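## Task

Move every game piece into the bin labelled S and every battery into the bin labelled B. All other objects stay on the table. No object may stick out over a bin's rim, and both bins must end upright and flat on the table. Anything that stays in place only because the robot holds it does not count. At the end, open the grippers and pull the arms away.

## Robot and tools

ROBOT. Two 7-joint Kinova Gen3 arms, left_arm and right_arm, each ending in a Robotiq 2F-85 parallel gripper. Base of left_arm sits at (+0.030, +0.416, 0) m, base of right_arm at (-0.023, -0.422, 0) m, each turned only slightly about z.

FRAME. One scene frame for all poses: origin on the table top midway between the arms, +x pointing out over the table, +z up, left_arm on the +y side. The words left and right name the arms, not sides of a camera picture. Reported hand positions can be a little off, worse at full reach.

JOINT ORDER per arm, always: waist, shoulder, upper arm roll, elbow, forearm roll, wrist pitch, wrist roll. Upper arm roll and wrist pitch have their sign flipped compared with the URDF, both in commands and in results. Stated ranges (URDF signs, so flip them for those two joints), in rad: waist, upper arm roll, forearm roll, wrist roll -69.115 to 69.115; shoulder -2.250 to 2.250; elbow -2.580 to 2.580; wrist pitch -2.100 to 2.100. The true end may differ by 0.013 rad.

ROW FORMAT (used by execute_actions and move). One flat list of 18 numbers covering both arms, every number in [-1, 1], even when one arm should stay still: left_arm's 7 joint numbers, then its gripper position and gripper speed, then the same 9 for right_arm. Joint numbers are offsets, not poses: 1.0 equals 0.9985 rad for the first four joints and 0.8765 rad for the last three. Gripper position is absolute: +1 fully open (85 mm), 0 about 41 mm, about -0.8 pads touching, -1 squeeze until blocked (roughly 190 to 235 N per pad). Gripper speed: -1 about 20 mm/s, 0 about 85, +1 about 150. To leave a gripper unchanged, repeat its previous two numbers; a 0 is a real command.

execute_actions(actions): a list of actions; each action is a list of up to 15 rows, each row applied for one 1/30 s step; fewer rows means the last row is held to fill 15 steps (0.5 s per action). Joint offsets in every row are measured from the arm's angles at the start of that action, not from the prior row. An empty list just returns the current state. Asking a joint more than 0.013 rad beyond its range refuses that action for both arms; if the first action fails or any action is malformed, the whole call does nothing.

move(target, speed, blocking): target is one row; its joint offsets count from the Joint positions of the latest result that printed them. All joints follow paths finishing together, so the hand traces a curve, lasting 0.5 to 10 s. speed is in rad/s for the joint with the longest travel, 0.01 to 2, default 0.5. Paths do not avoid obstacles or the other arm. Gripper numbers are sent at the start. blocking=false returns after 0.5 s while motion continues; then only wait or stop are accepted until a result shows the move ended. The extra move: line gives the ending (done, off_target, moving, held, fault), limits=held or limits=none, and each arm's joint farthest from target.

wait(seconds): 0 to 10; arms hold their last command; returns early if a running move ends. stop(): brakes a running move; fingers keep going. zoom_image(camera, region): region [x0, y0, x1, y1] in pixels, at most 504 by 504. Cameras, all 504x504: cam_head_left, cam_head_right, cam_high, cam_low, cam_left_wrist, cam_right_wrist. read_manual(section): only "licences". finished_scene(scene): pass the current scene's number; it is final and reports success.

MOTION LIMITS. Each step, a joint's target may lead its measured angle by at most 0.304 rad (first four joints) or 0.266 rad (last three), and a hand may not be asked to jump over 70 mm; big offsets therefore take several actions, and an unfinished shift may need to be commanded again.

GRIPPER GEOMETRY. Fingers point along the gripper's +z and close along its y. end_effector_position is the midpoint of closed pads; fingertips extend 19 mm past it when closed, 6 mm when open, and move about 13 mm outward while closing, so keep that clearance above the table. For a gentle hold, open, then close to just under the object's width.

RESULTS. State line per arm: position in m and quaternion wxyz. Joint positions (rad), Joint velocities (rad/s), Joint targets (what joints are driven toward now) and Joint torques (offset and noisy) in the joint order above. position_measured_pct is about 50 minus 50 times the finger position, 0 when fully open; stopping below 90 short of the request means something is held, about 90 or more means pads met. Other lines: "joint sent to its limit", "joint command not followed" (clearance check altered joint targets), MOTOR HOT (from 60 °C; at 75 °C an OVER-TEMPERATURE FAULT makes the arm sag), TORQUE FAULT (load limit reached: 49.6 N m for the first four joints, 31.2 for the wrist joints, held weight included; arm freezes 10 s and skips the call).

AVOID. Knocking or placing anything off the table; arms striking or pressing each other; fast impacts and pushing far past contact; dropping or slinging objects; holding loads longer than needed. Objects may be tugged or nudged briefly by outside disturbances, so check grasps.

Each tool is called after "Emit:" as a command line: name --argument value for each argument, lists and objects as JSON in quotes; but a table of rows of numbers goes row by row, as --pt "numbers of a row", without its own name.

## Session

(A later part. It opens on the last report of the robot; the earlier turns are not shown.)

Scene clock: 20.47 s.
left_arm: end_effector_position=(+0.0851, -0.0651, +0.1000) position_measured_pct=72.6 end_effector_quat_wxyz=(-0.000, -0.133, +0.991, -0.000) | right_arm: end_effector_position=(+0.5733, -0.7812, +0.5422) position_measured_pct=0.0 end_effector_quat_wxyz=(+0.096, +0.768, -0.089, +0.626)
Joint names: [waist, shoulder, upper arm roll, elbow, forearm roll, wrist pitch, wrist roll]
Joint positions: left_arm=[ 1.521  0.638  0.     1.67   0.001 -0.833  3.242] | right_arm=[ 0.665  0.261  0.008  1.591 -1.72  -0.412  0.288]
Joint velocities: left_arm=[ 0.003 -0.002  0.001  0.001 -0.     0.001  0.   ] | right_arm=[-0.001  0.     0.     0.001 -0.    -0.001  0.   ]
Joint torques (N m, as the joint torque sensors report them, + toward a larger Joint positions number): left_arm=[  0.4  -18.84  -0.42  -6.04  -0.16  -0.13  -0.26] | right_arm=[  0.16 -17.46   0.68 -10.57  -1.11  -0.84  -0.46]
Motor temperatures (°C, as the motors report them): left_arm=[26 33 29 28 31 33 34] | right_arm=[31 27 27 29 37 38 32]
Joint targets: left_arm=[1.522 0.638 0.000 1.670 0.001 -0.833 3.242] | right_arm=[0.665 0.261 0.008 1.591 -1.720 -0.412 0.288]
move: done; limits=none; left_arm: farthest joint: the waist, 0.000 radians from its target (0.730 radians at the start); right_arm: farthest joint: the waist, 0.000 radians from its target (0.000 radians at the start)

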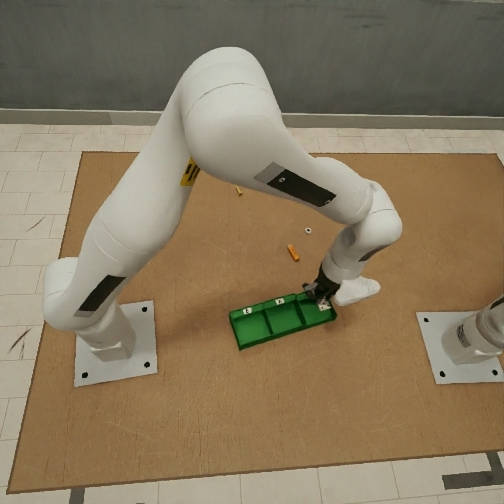

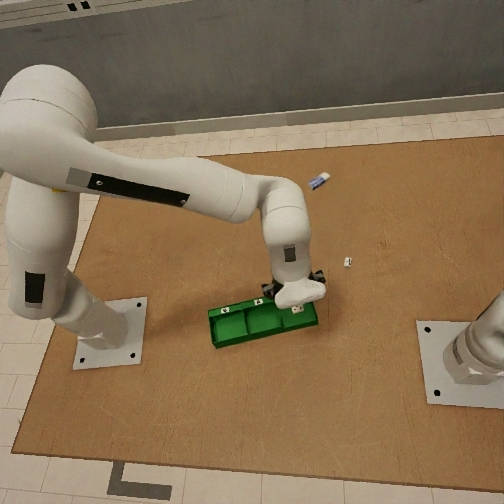

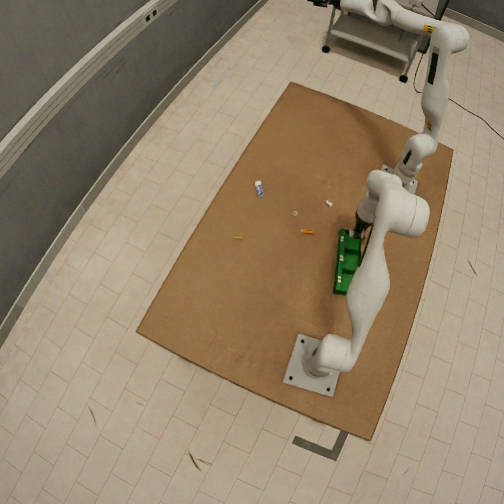

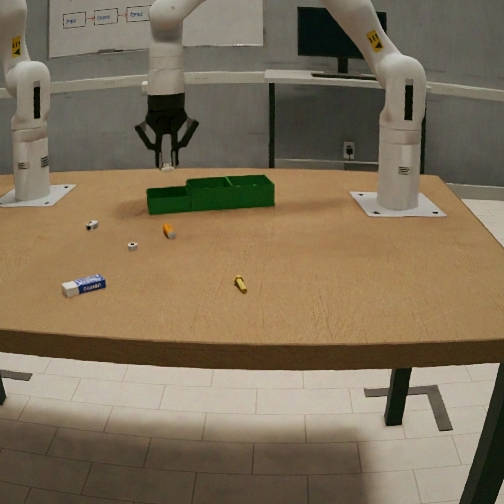

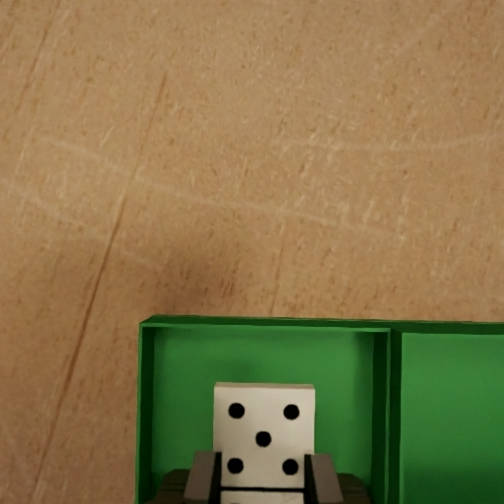

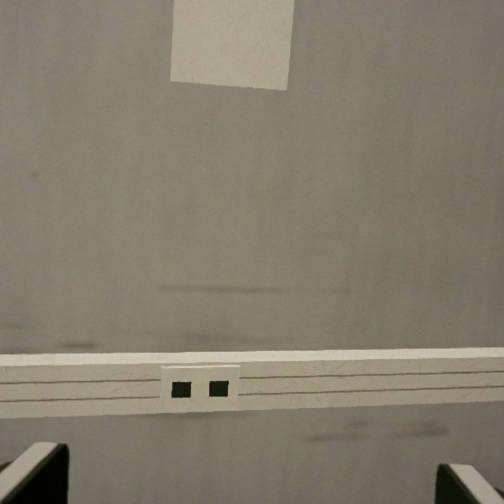

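Emit:
move --target '[0.006,0.129,0,0.05,0,0.203,0,-1,0,0,0,0,0,0,0,0,1,0]' --speed 0.2

Emit:
move --target '[0,0,0,0,0,0,0,-0.2,-0.5,0,0,0,0,0,0,0,1,0]'

Emit:
move --target '[0,-0.129,0,-0.05,0,-0.203,0,-0.2,0,0,0,0,0,0,0,0,1,0]'

Emit:
move --target '[-0.353,0.036,0,-0.075,0,-0.045,-0.185,0,0,0,0,0,0,0,0,0,1,0]' --speed 0.7

Scene clock: 27.47 s.
left_arm: end_effector_position=(+0.0825, -0.0655, +0.0285) position_measured_pct=72.6 end_effector_quat_wxyz=(-0.000, -0.130, +0.992, -0.000) | right_arm: end_effector_position=(+0.5733, -0.7812, +0.5422) position_measured_pct=0.0 end_effector_quat_wxyz=(+0.096, +0.768, -0.089, +0.626)
Joint names: [waist, shoulder, upper arm roll, elbow, forearm roll, wrist pitch, wrist roll]
Joint positions: left_arm=[ 1.527  0.764  0.     1.72   0.001 -0.657  3.242] | right_arm=[ 0.665  0.261  0.008  1.591 -1.72  -0.412  0.288]
Joint velocities: left_arm=[ 0.    -0.     0.001  0.    -0.     0.001 -0.   ] | right_arm=[-0.001  0.001  0.    -0.001  0.001 -0.    -0.   ]
Joint torques (N m, as the joint torque sensors report them, + toward a larger Joint positions number): left_arm=[  0.37 -17.03  -0.6   -4.77  -0.09   0.67  -0.18] | right_arm=[  0.11 -17.37   0.67 -10.46  -1.04  -0.91  -0.35]
Motor temperatures (°C, as the motors report them): left_arm=[26 33 29 28 31 33 34] | right_arm=[31 27 27 29 37 38 32]
Joint targets: left_arm=[1.527 0.767 0.000 1.720 0.001 -0.655 3.242] | right_arm=[0.665 0.261 0.008 1.591 -1.720 -0.412 0.288]
move: done; limits=none; left_arm: farthest joint: the shoulder, 0.003 radians from its target (0.128 radians at the start); right_arm: farthest joint: the waist, 0.000 radians from its target (0.000 radians at the start)

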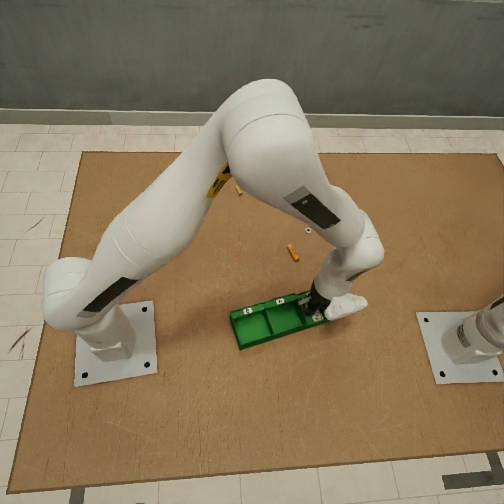

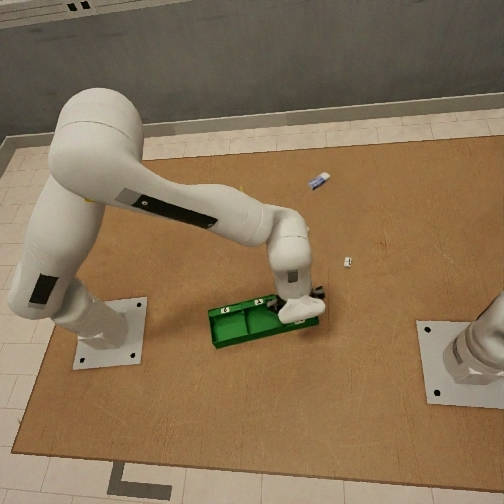

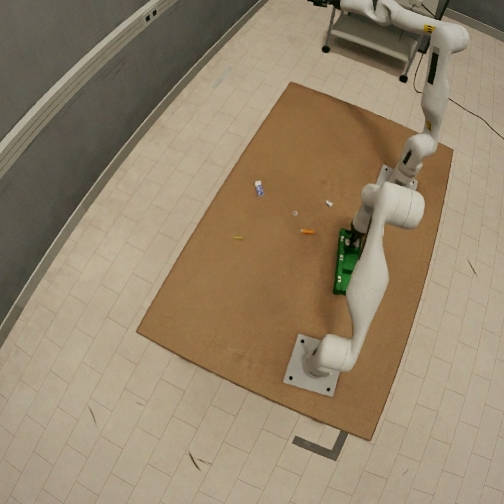

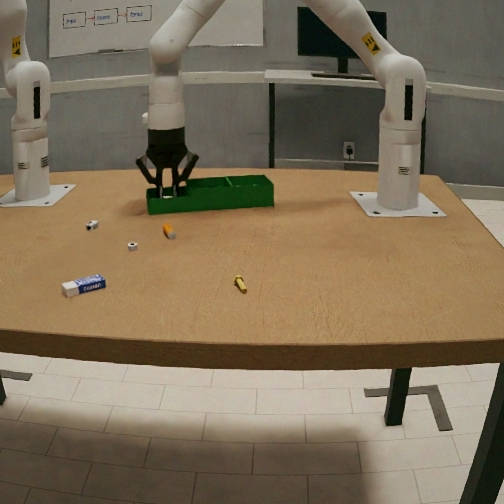

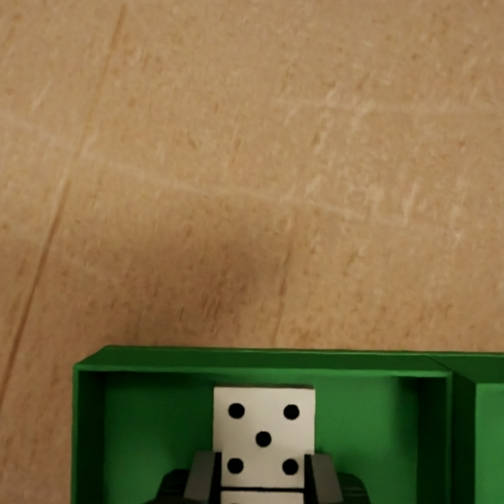

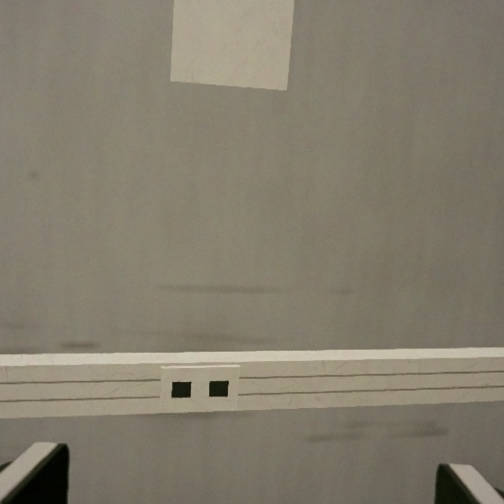

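Scene clock: 28.03 s.
left_arm: end_effector_position=(+0.0825, -0.0655, +0.0285) position_measured_pct=59.9 end_effector_quat_wxyz=(-0.000, -0.130, +0.992, -0.000) | right_arm: end_effector_position=(+0.5733, -0.7812, +0.5422) position_measured_pct=0.0 end_effector_quat_wxyz=(+0.096, +0.768, -0.089, +0.626)
Joint names: [waist, shoulder, upper arm roll, elbow, forearm roll, wrist pitch, wrist roll]
Joint positions: left_arm=[ 1.527  0.764  0.     1.72   0.001 -0.657  3.242] | right_arm=[ 0.665  0.261  0.008  1.591 -1.72  -0.412  0.288]
Joint velocities: left_arm=[ 0.    -0.001  0.001 -0.001 -0.     0.001  0.001] | right_arm=[ 0.    -0.001 -0.    -0.002 -0.001  0.     0.   ]
Joint torques (N m, as the joint torque sensors report them, + toward a larger Joint positions number): left_arm=[  0.17 -19.58  -0.48  -5.01  -0.14  -0.14  -0.3 ] | right_arm=[  0.1  -17.43   0.49 -10.54  -1.13  -0.83  -0.34]
Motor temperatures (°C, as the motors report them): left_arm=[26 33 29 28 31 33 34] | right_arm=[31 27 27 29 37 38 32]
Joint targets: left_arm=[1.527 0.764 0.000 1.720 0.001 -0.657 3.242] | right_arm=[0.665 0.261 0.008 1.591 -1.720 -0.412 0.288]
move: done; limits=none; left_arm: farthest joint: the waist, 0.000 radians from its target (0.000 radians at the start); right_arm: farthest joint: the waist, 0.000 radians from its target (0.000 radians at the start)

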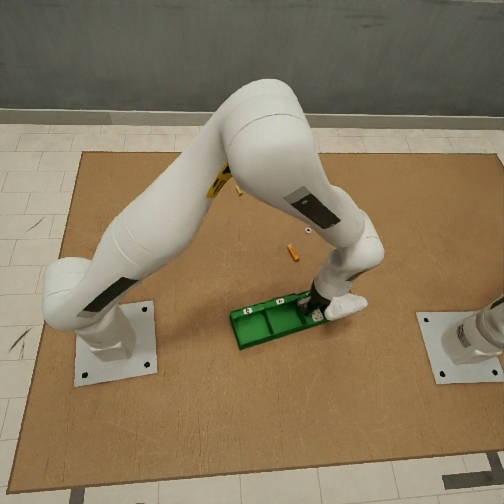

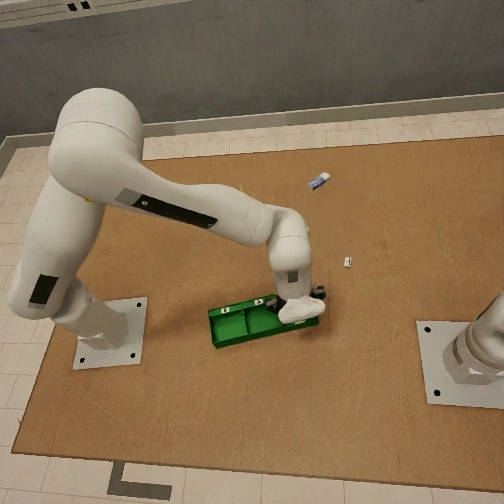

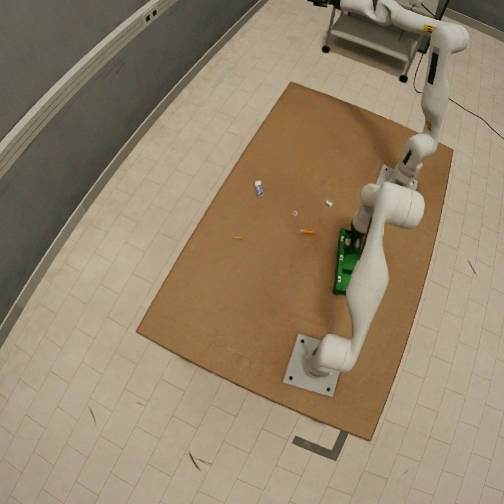

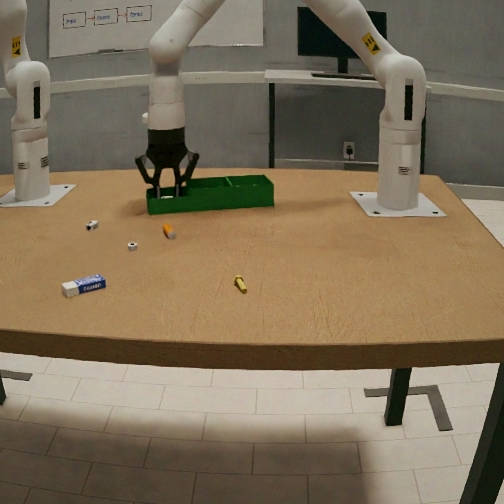

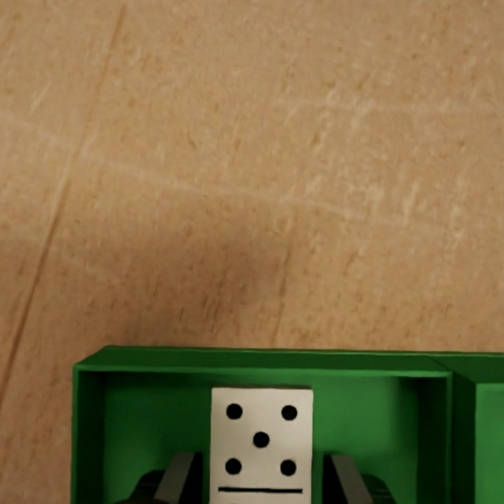

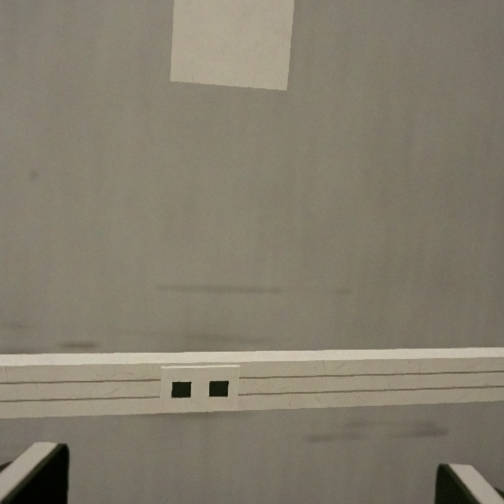

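Scene clock: 28.93 s.
left_arm: end_effector_position=(+0.0824, -0.0654, +0.1014) position_measured_pct=59.9 end_effector_quat_wxyz=(-0.000, -0.130, +0.992, -0.001) | right_arm: end_effector_position=(+0.5733, -0.7812, +0.5422) position_measured_pct=0.0 end_effector_quat_wxyz=(+0.096, +0.768, -0.089, +0.626)
Joint names: [waist, shoulder, upper arm roll, elbow, forearm roll, wrist pitch, wrist roll]
Joint positions: left_arm=[ 1.527  0.636  0.     1.67   0.001 -0.835  3.242] | right_arm=[ 0.665  0.261  0.008  1.591 -1.72  -0.412  0.288]
Joint velocities: left_arm=[-0.001 -0.002 -0.     0.     0.001 -0.    -0.   ] | right_arm=[ 0.001 -0.001 -0.    -0.    -0.002 -0.001 -0.   ]
Joint torques (N m, as the joint torque sensors report them, + toward a larger Joint positions number): left_arm=[  0.11 -18.57  -0.33  -6.05  -0.21  -0.22  -0.23] | right_arm=[  0.16 -17.42   0.61 -10.53  -1.12  -0.86  -0.45]
Motor temperatures (°C, as the motors report them): left_arm=[26 33 29 28 31 33 34] | right_arm=[31 27 27 29 37 38 32]
Joint targets: left_arm=[1.527 0.635 0.000 1.670 0.001 -0.835 3.242] | right_arm=[0.665 0.261 0.008 1.591 -1.720 -0.412 0.288]
move: done; limits=none; left_arm: farthest joint: the shoulder, 0.001 radians from its target (0.129 radians at the start); right_arm: farthest joint: the waist, 0.000 radians from its target (0.000 radians at the start)

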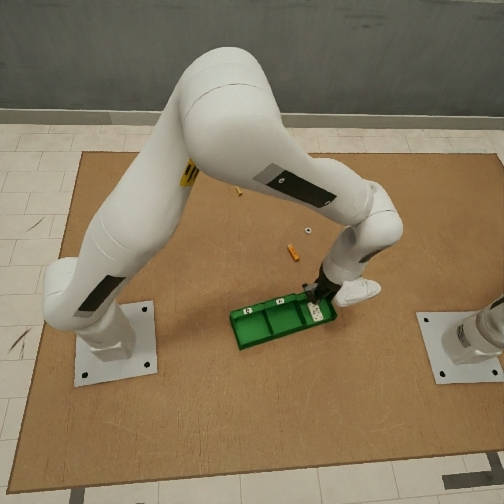

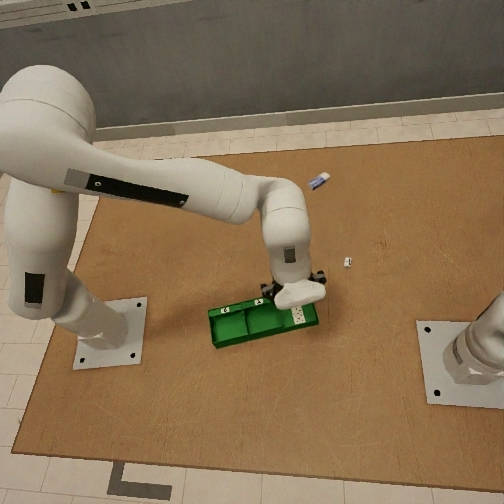

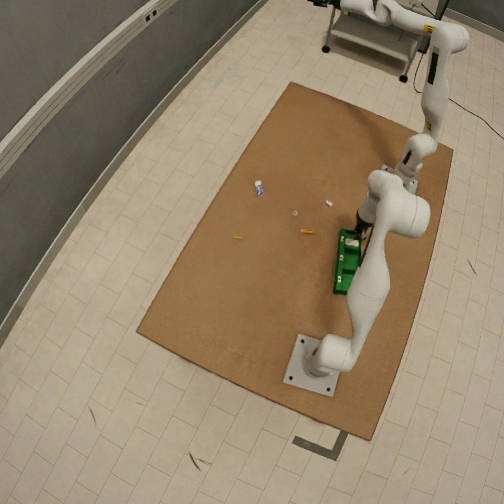

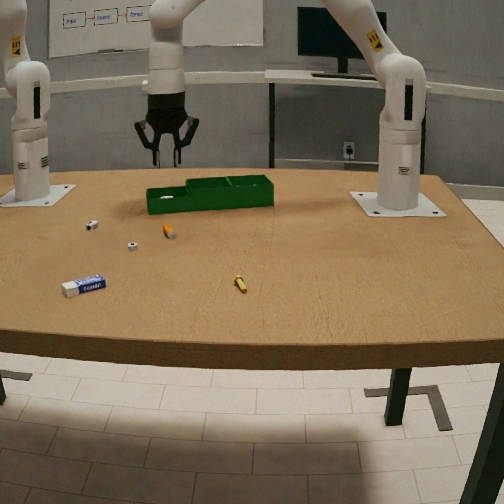

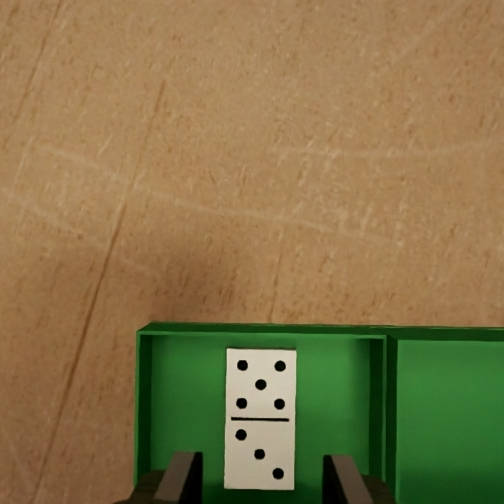

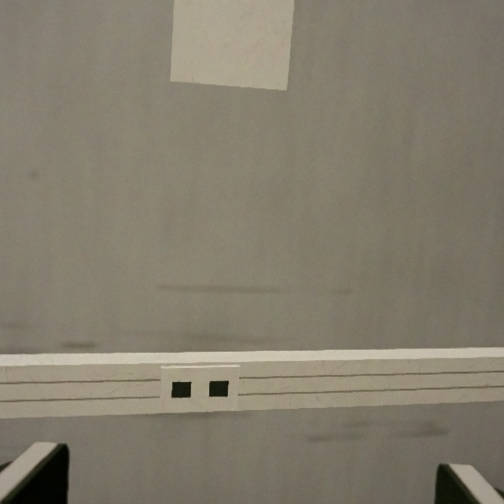

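Scene clock: 30.10 s.
left_arm: end_effector_position=(+0.2550, -0.0352, +0.1014) position_measured_pct=50.0 end_effector_quat_wxyz=(-0.000, -0.223, +0.975, -0.000) | right_arm: end_effector_position=(+0.5733, -0.7812, +0.5422) position_measured_pct=0.0 end_effector_quat_wxyz=(+0.096, +0.768, -0.089, +0.626)
Joint names: [waist, shoulder, upper arm roll, elbow, forearm roll, wrist pitch, wrist roll]
Joint positions: left_arm=[ 1.175  0.672  0.     1.595  0.001 -0.874  3.08 ] | right_arm=[ 0.665  0.261  0.008  1.591 -1.72  -0.412  0.288]
Joint velocities: left_arm=[-0.002 -0.    -0.    -0.    -0.001 -0.    -0.   ] | right_arm=[ 0.    -0.     0.    -0.001  0.     0.     0.   ]
Joint torques (N m, as the joint torque sensors report them, + toward a larger Joint positions number): left_arm=[  0.53 -19.56  -0.25  -6.38  -0.14  -0.24  -0.26] | right_arm=[  0.16 -17.4    0.63 -10.63  -1.18  -0.86  -0.41]
Motor temperatures (°C, as the motors report them): left_arm=[26 33 29 28 31 33 34] | right_arm=[31 27 27 29 37 38 32]
Joint targets: left_arm=[1.175 0.672 0.000 1.595 0.001 -0.874 3.080] | right_arm=[0.665 0.261 0.008 1.591 -1.720 -0.412 0.288]
move: done; limits=none; left_arm: farthest joint: the waist, 0.001 radians from its target (0.353 radians at the start); right_arm: farthest joint: the waist, 0.000 radians from its target (0.000 radians at the start)

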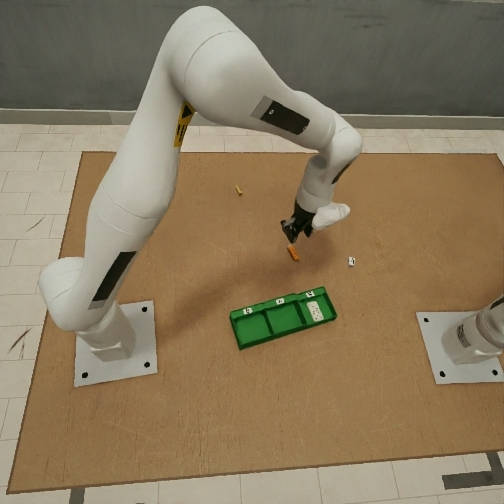

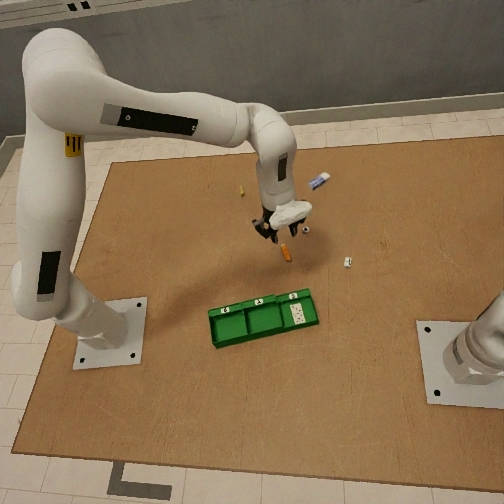

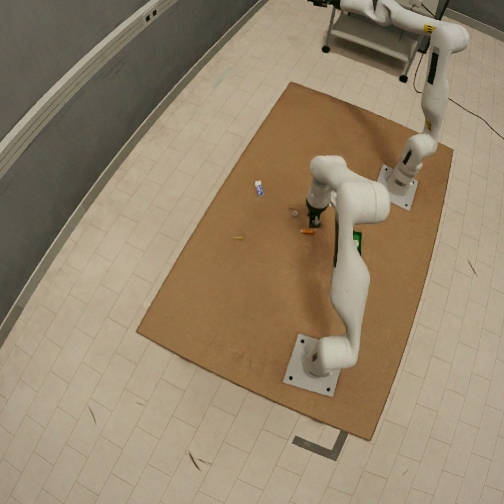

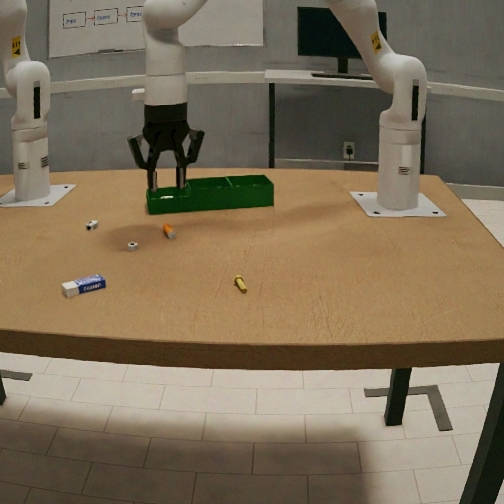

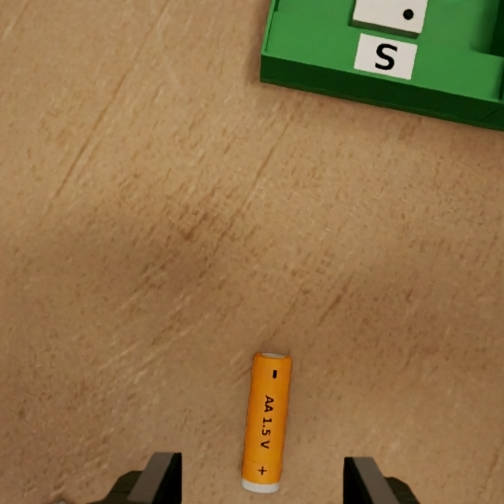

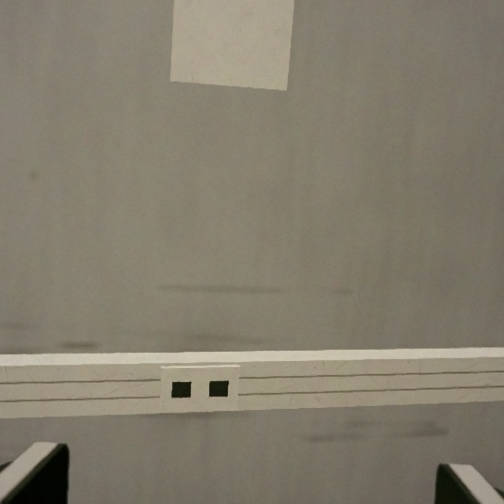

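Emit:
move --target '[-0.004,0.132,0,0.057,0,0.2145,-0.09,0,0,0,0,0,0,0,0,0,1,0]' --speed 0.25

Emit:
move --target '[0,0,0,0,0,0,0,-1,0,0,0,0,0,0,0,0,1,0]'

Emit:
move --target '[0,-0.132,0,-0.057,0,-0.2145,0,-1,0,0,0,0,0,0,0,0,1,0]'

Emit:
move --target '[0.406,-0.301,0,0.614,0,0.354,0.33,-1,0,0,0,0,0,0,0,0,1,0]' --speed 0.8

Emit:
zoom_image --camera "cam_low" --region '[70,205,150,260]'

Scene clock: 39.33 s.
left_arm: end_effector_position=(+0.2562, -0.0332, +0.0226) position_measured_pct=50.0 end_effector_quat_wxyz=(-0.000, -0.187, +0.982, -0.000) | right_arm: end_effector_position=(+0.5733, -0.7812, +0.5422) position_measured_pct=0.0 end_effector_quat_wxyz=(+0.096, +0.768, -0.089, +0.626)
Joint names: [waist, shoulder, upper arm roll, elbow, forearm roll, wrist pitch, wrist roll]
Joint positions: left_arm=[ 1.171  0.803  0.     1.652  0.001 -0.686  3.001] | right_arm=[ 0.665  0.261  0.008  1.591 -1.72  -0.412  0.288]
Joint velocities: left_arm=[ 0.     0.003  0.001  0.    -0.     0.    -0.003] | right_arm=[-0.001  0.    -0.    -0.     0.002 -0.001 -0.   ]
Joint torques (N m, as the joint torque sensors report them, + toward a larger Joint positions number): left_arm=[  0.14 -20.43  -0.37  -5.13  -0.12  -0.14  -0.19] | right_arm=[  0.14 -17.45   0.45 -10.67  -1.11  -0.9   -0.28]
Motor temperatures (°C, as the motors report them): left_arm=[26 34 29 28 31 33 34] | right_arm=[31 28 27 29 37 38 32]
Joint targets: left_arm=[1.171 0.803 0.000 1.652 0.001 -0.686 3.001] | right_arm=[0.665 0.261 0.008 1.591 -1.720 -0.412 0.288]
move: done; limits=none; left_arm: farthest joint: the shoulder, 0.001 radians from its target (0.132 radians at the start); right_arm: farthest joint: the waist, 0.000 radians from its target (0.000 radians at the start)

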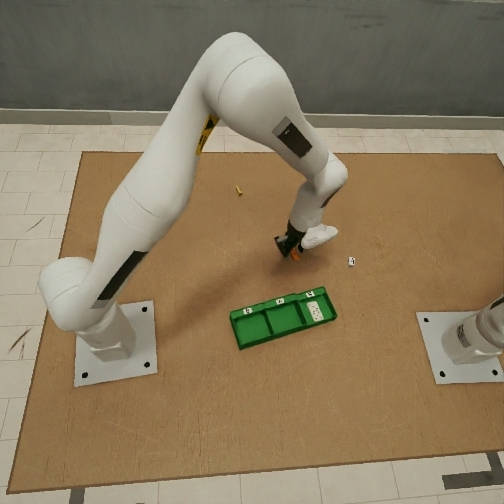

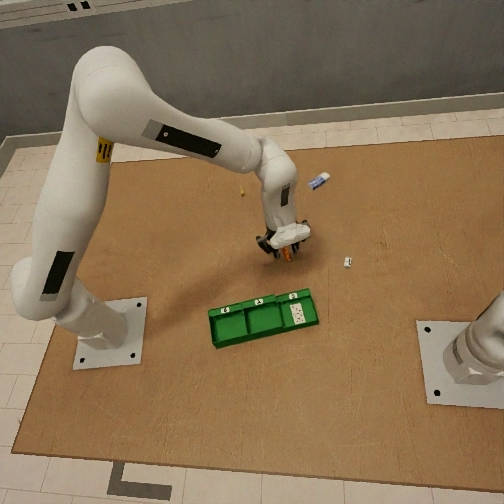

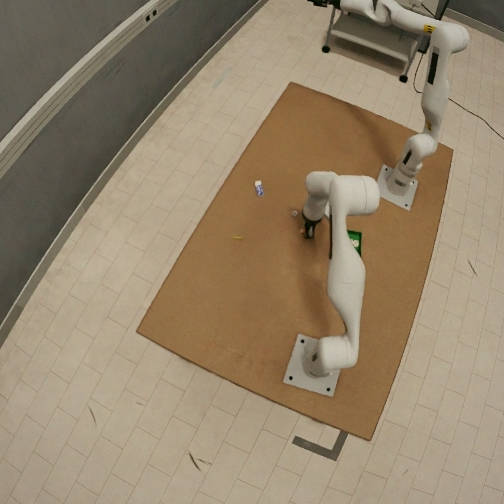

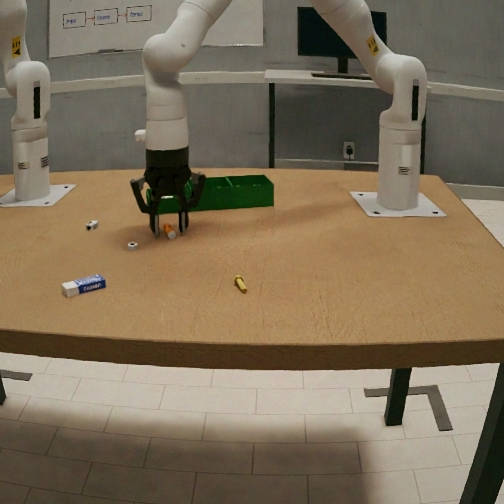

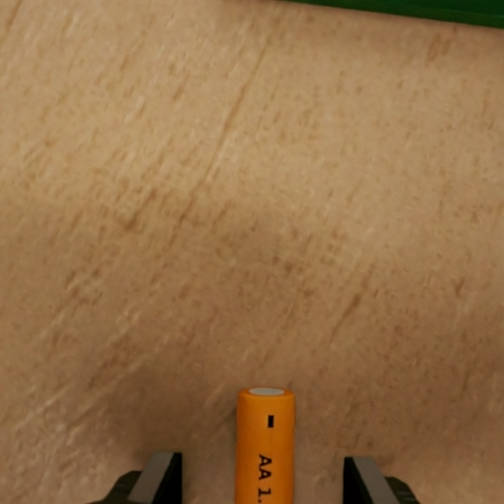

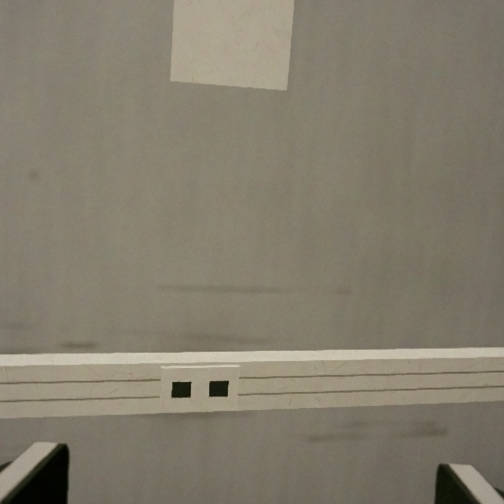

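Scene clock: 40.00 s.
left_arm: end_effector_position=(+0.2564, -0.0335, +0.0230) position_measured_pct=81.0 end_effector_quat_wxyz=(+0.000, -0.187, +0.982, -0.001) | right_arm: end_effector_position=(+0.5733, -0.7812, +0.5422) position_measured_pct=0.0 end_effector_quat_wxyz=(+0.096, +0.768, -0.089, +0.626)
Joint names: [waist, shoulder, upper arm roll, elbow, forearm roll, wrist pitch, wrist roll]
Joint positions: left_arm=[ 1.171  0.802  0.     1.652  0.001 -0.686  3.001] | right_arm=[ 0.665  0.261  0.008  1.591 -1.72  -0.412  0.288]
Joint velocities: left_arm=[-0.     0.001 -0.     0.     0.001 -0.001 -0.001] | right_arm=[-0.     0.001 -0.    -0.     0.    -0.    -0.   ]
Joint torques (N m, as the joint torque sensors report them, + toward a larger Joint positions number): left_arm=[  0.25 -19.7   -0.38  -4.92  -0.09  -0.13  -0.32] | right_arm=[  0.09 -17.52   0.63 -10.56  -1.07  -0.89  -0.36]
Motor temperatures (°C, as the motors report them): left_arm=[26 34 29 28 31 33 34] | right_arm=[31 28 27 29 37 38 32]
Joint targets: left_arm=[1.171 0.803 0.000 1.652 0.001 -0.686 3.001] | right_arm=[0.665 0.261 0.008 1.591 -1.720 -0.412 0.288]
move: done; limits=none; left_arm: farthest joint: the shoulder, 0.001 radians from its target (0.000 radians at the start); right_arm: farthest joint: the waist, 0.000 radians from its target (0.000 radians at the start)

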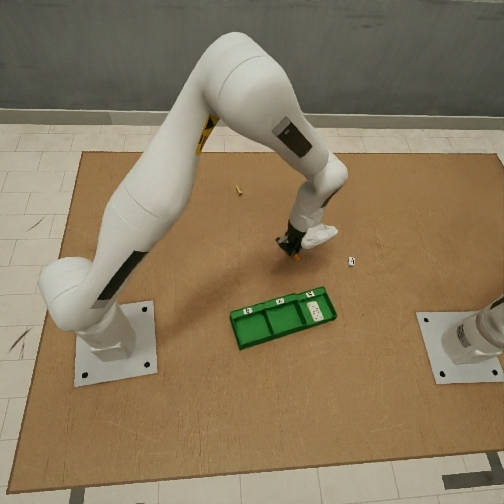

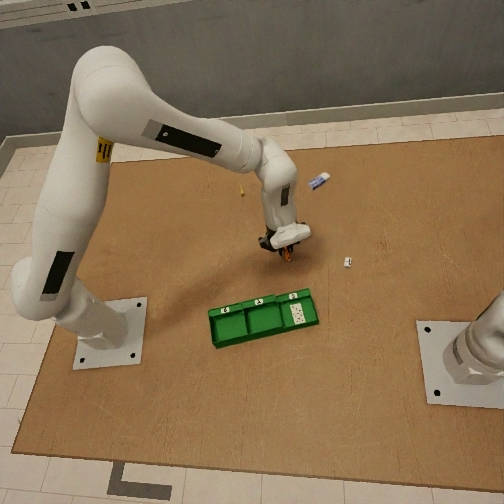

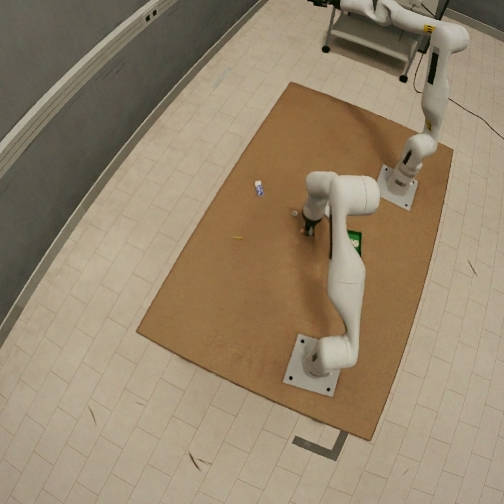

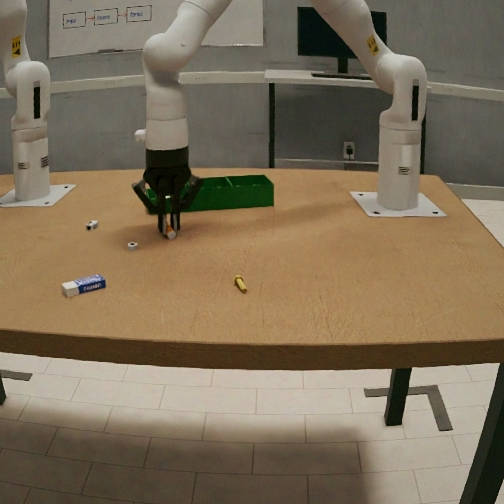

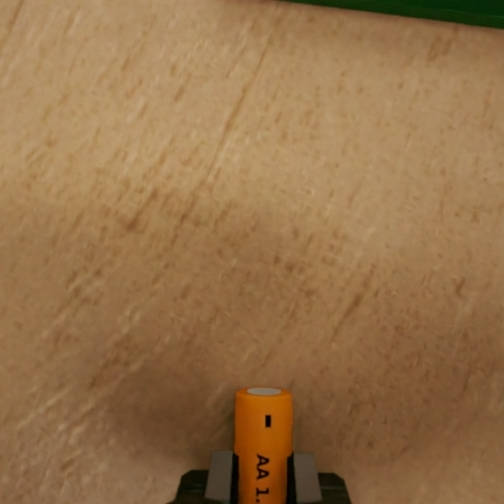

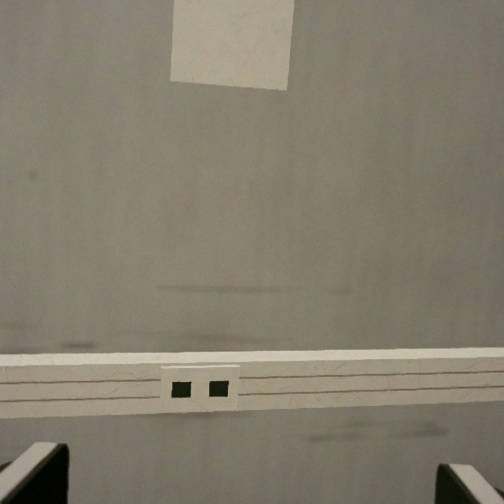

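Scene clock: 40.90 s.
left_arm: end_effector_position=(+0.2569, -0.0345, +0.1019) position_measured_pct=81.0 end_effector_quat_wxyz=(+0.000, -0.187, +0.982, -0.001) | right_arm: end_effector_position=(+0.5733, -0.7812, +0.5422) position_measured_pct=0.0 end_effector_quat_wxyz=(+0.096, +0.768, -0.089, +0.626)
Joint names: [waist, shoulder, upper arm roll, elbow, forearm roll, wrist pitch, wrist roll]
Joint positions: left_arm=[ 1.171  0.671  0.     1.595  0.001 -0.874  3.001] | right_arm=[ 0.665  0.261  0.008  1.591 -1.72  -0.412  0.288]
Joint velocities: left_arm=[-0.001 -0.004 -0.001  0.     0.    -0.     0.001] | right_arm=[-0.001 -0.001 -0.    -0.002  0.001  0.001 -0.   ]
Joint torques (N m, as the joint torque sensors report them, + toward a larger Joint positions number): left_arm=[  0.16 -19.5   -0.4   -6.34  -0.16  -0.27  -0.19] | right_arm=[  0.11 -17.37   0.64 -10.58  -1.21  -0.92  -0.39]
Motor temperatures (°C, as the motors report them): left_arm=[26 34 29 28 31 33 34] | right_arm=[31 28 27 29 37 38 32]
Joint targets: left_arm=[1.171 0.671 0.000 1.595 0.001 -0.874 3.001] | right_arm=[0.665 0.261 0.008 1.591 -1.720 -0.412 0.288]
move: done; limits=none; left_arm: farthest joint: the shoulder, 0.001 radians from its target (0.132 radians at the start); right_arm: farthest joint: the waist, 0.000 radians from its target (0.000 radians at the start)

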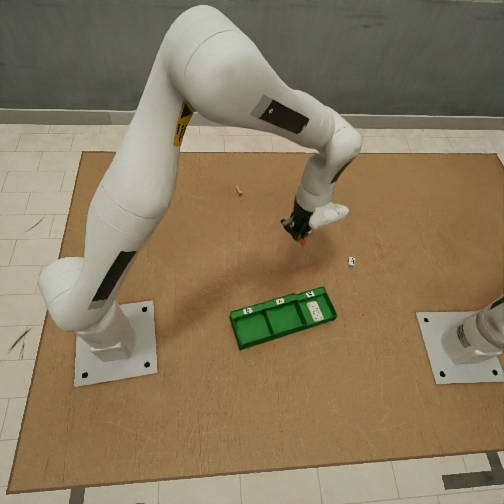

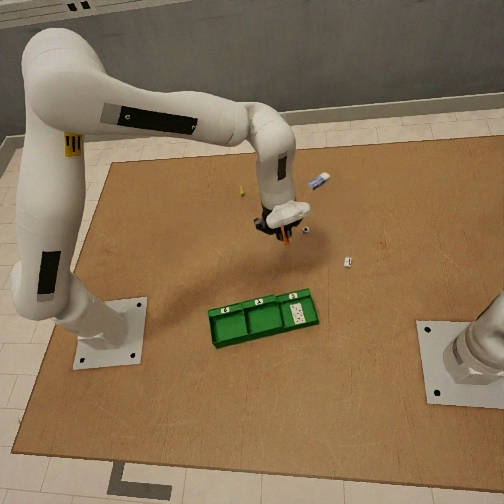

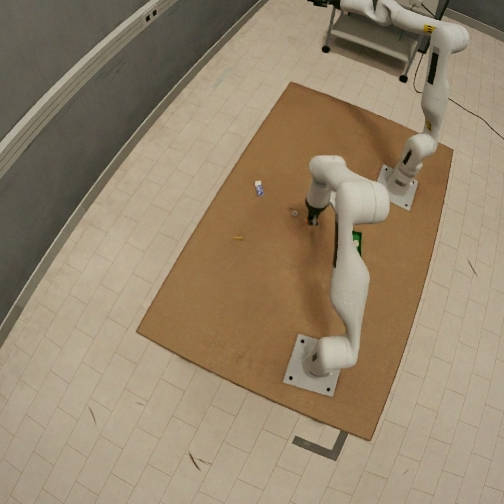

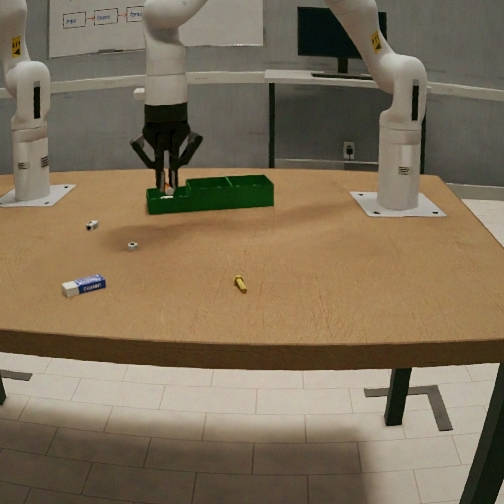

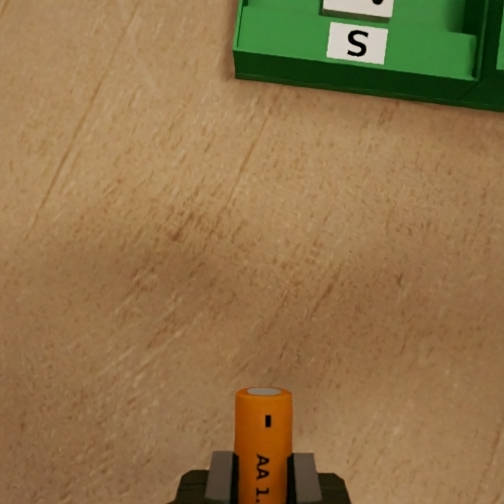

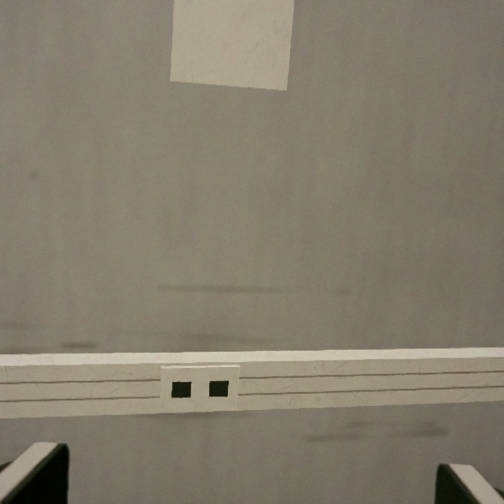

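Scene clock: 42.33 s.
left_arm: end_effector_position=(+0.0408, +0.0951, +0.0999) position_measured_pct=81.0 end_effector_quat_wxyz=(-0.000, -0.130, +0.992, +0.000) | right_arm: end_effector_position=(+0.5733, -0.7812, +0.5422) position_measured_pct=0.0 end_effector_quat_wxyz=(+0.096, +0.768, -0.089, +0.626)
Joint names: [waist, shoulder, upper arm roll, elbow, forearm roll, wrist pitch, wrist roll]
Joint positions: left_arm=[ 1.576  0.371  0.     2.208  0.001 -0.564  3.29 ] | right_arm=[ 0.665  0.261  0.008  1.591 -1.72  -0.412  0.288]
Joint velocities: left_arm=[ 0.002 -0.002 -0.    -0.     0.    -0.    -0.002] | right_arm=[-0.002 -0.     0.     0.001  0.001  0.001  0.   ]
Joint torques (N m, as the joint torque sensors report them, + toward a larger Joint positions number): left_arm=[  0.25 -12.5   -0.18  -4.17  -0.18  -0.26  -0.25] | right_arm=[  0.08 -17.48   0.6  -10.61  -1.11  -0.99  -0.43]
Motor temperatures (°C, as the motors report them): left_arm=[26 34 29 28 31 33 34] | right_arm=[31 28 27 29 37 38 32]
Joint targets: left_arm=[1.577 0.370 0.000 2.208 0.001 -0.564 3.290] | right_arm=[0.665 0.261 0.008 1.591 -1.720 -0.412 0.288]
move: done; limits=none; left_arm: farthest joint: the waist, 0.000 radians from its target (0.405 radians at the start); right_arm: farthest joint: the waist, 0.000 radians from its target (0.000 radians at the start)

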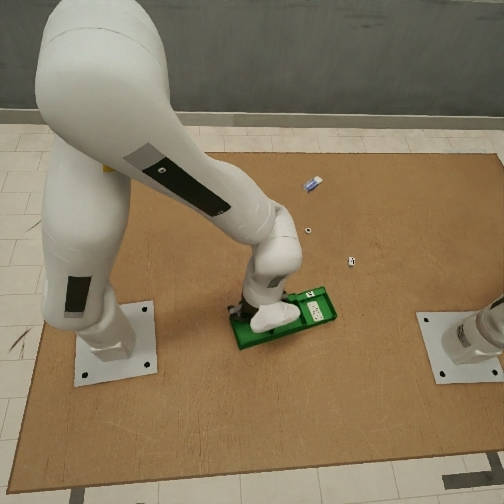

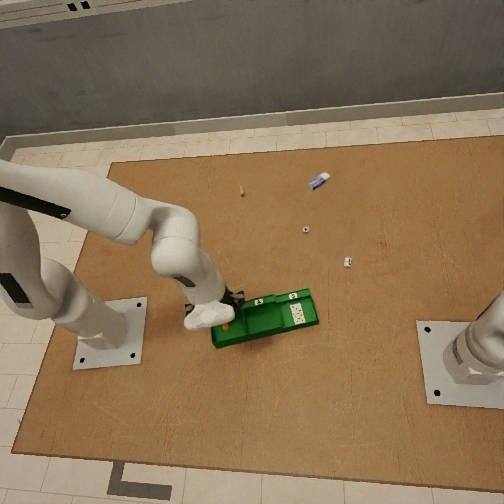

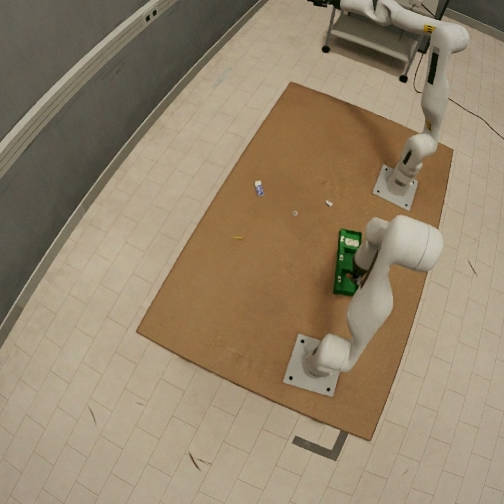

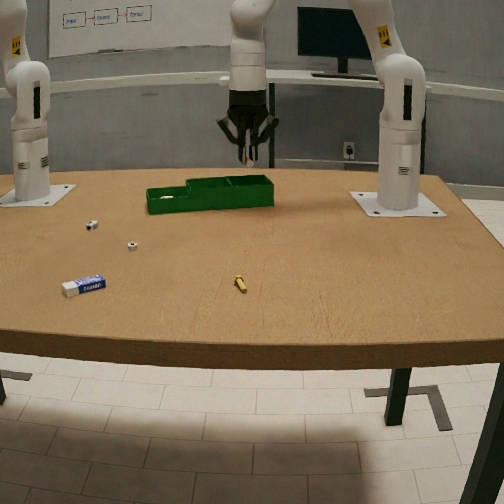

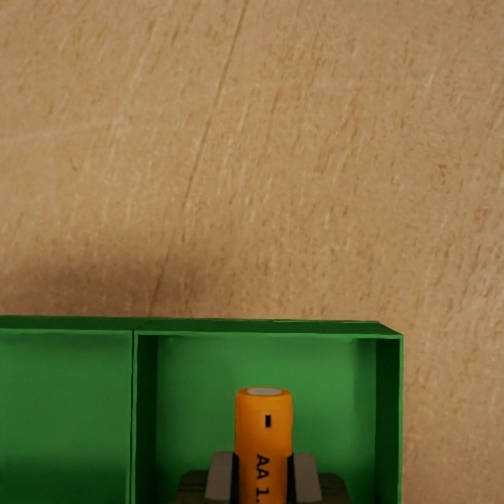

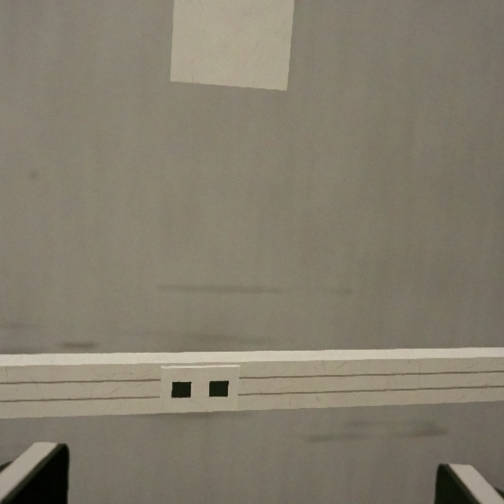

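Region (70, 205, 150, 260) of cam_low's 504x504 image, scaled by 6.300, with more detail than that image has; it fills the top 346 rows of this view, and the rest is white.

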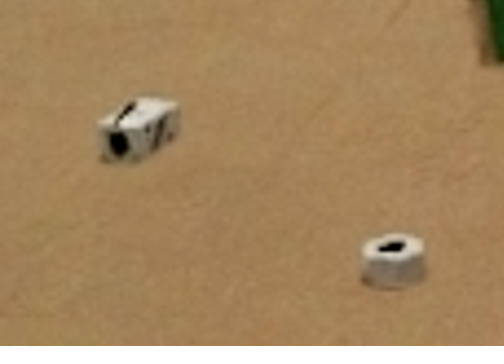

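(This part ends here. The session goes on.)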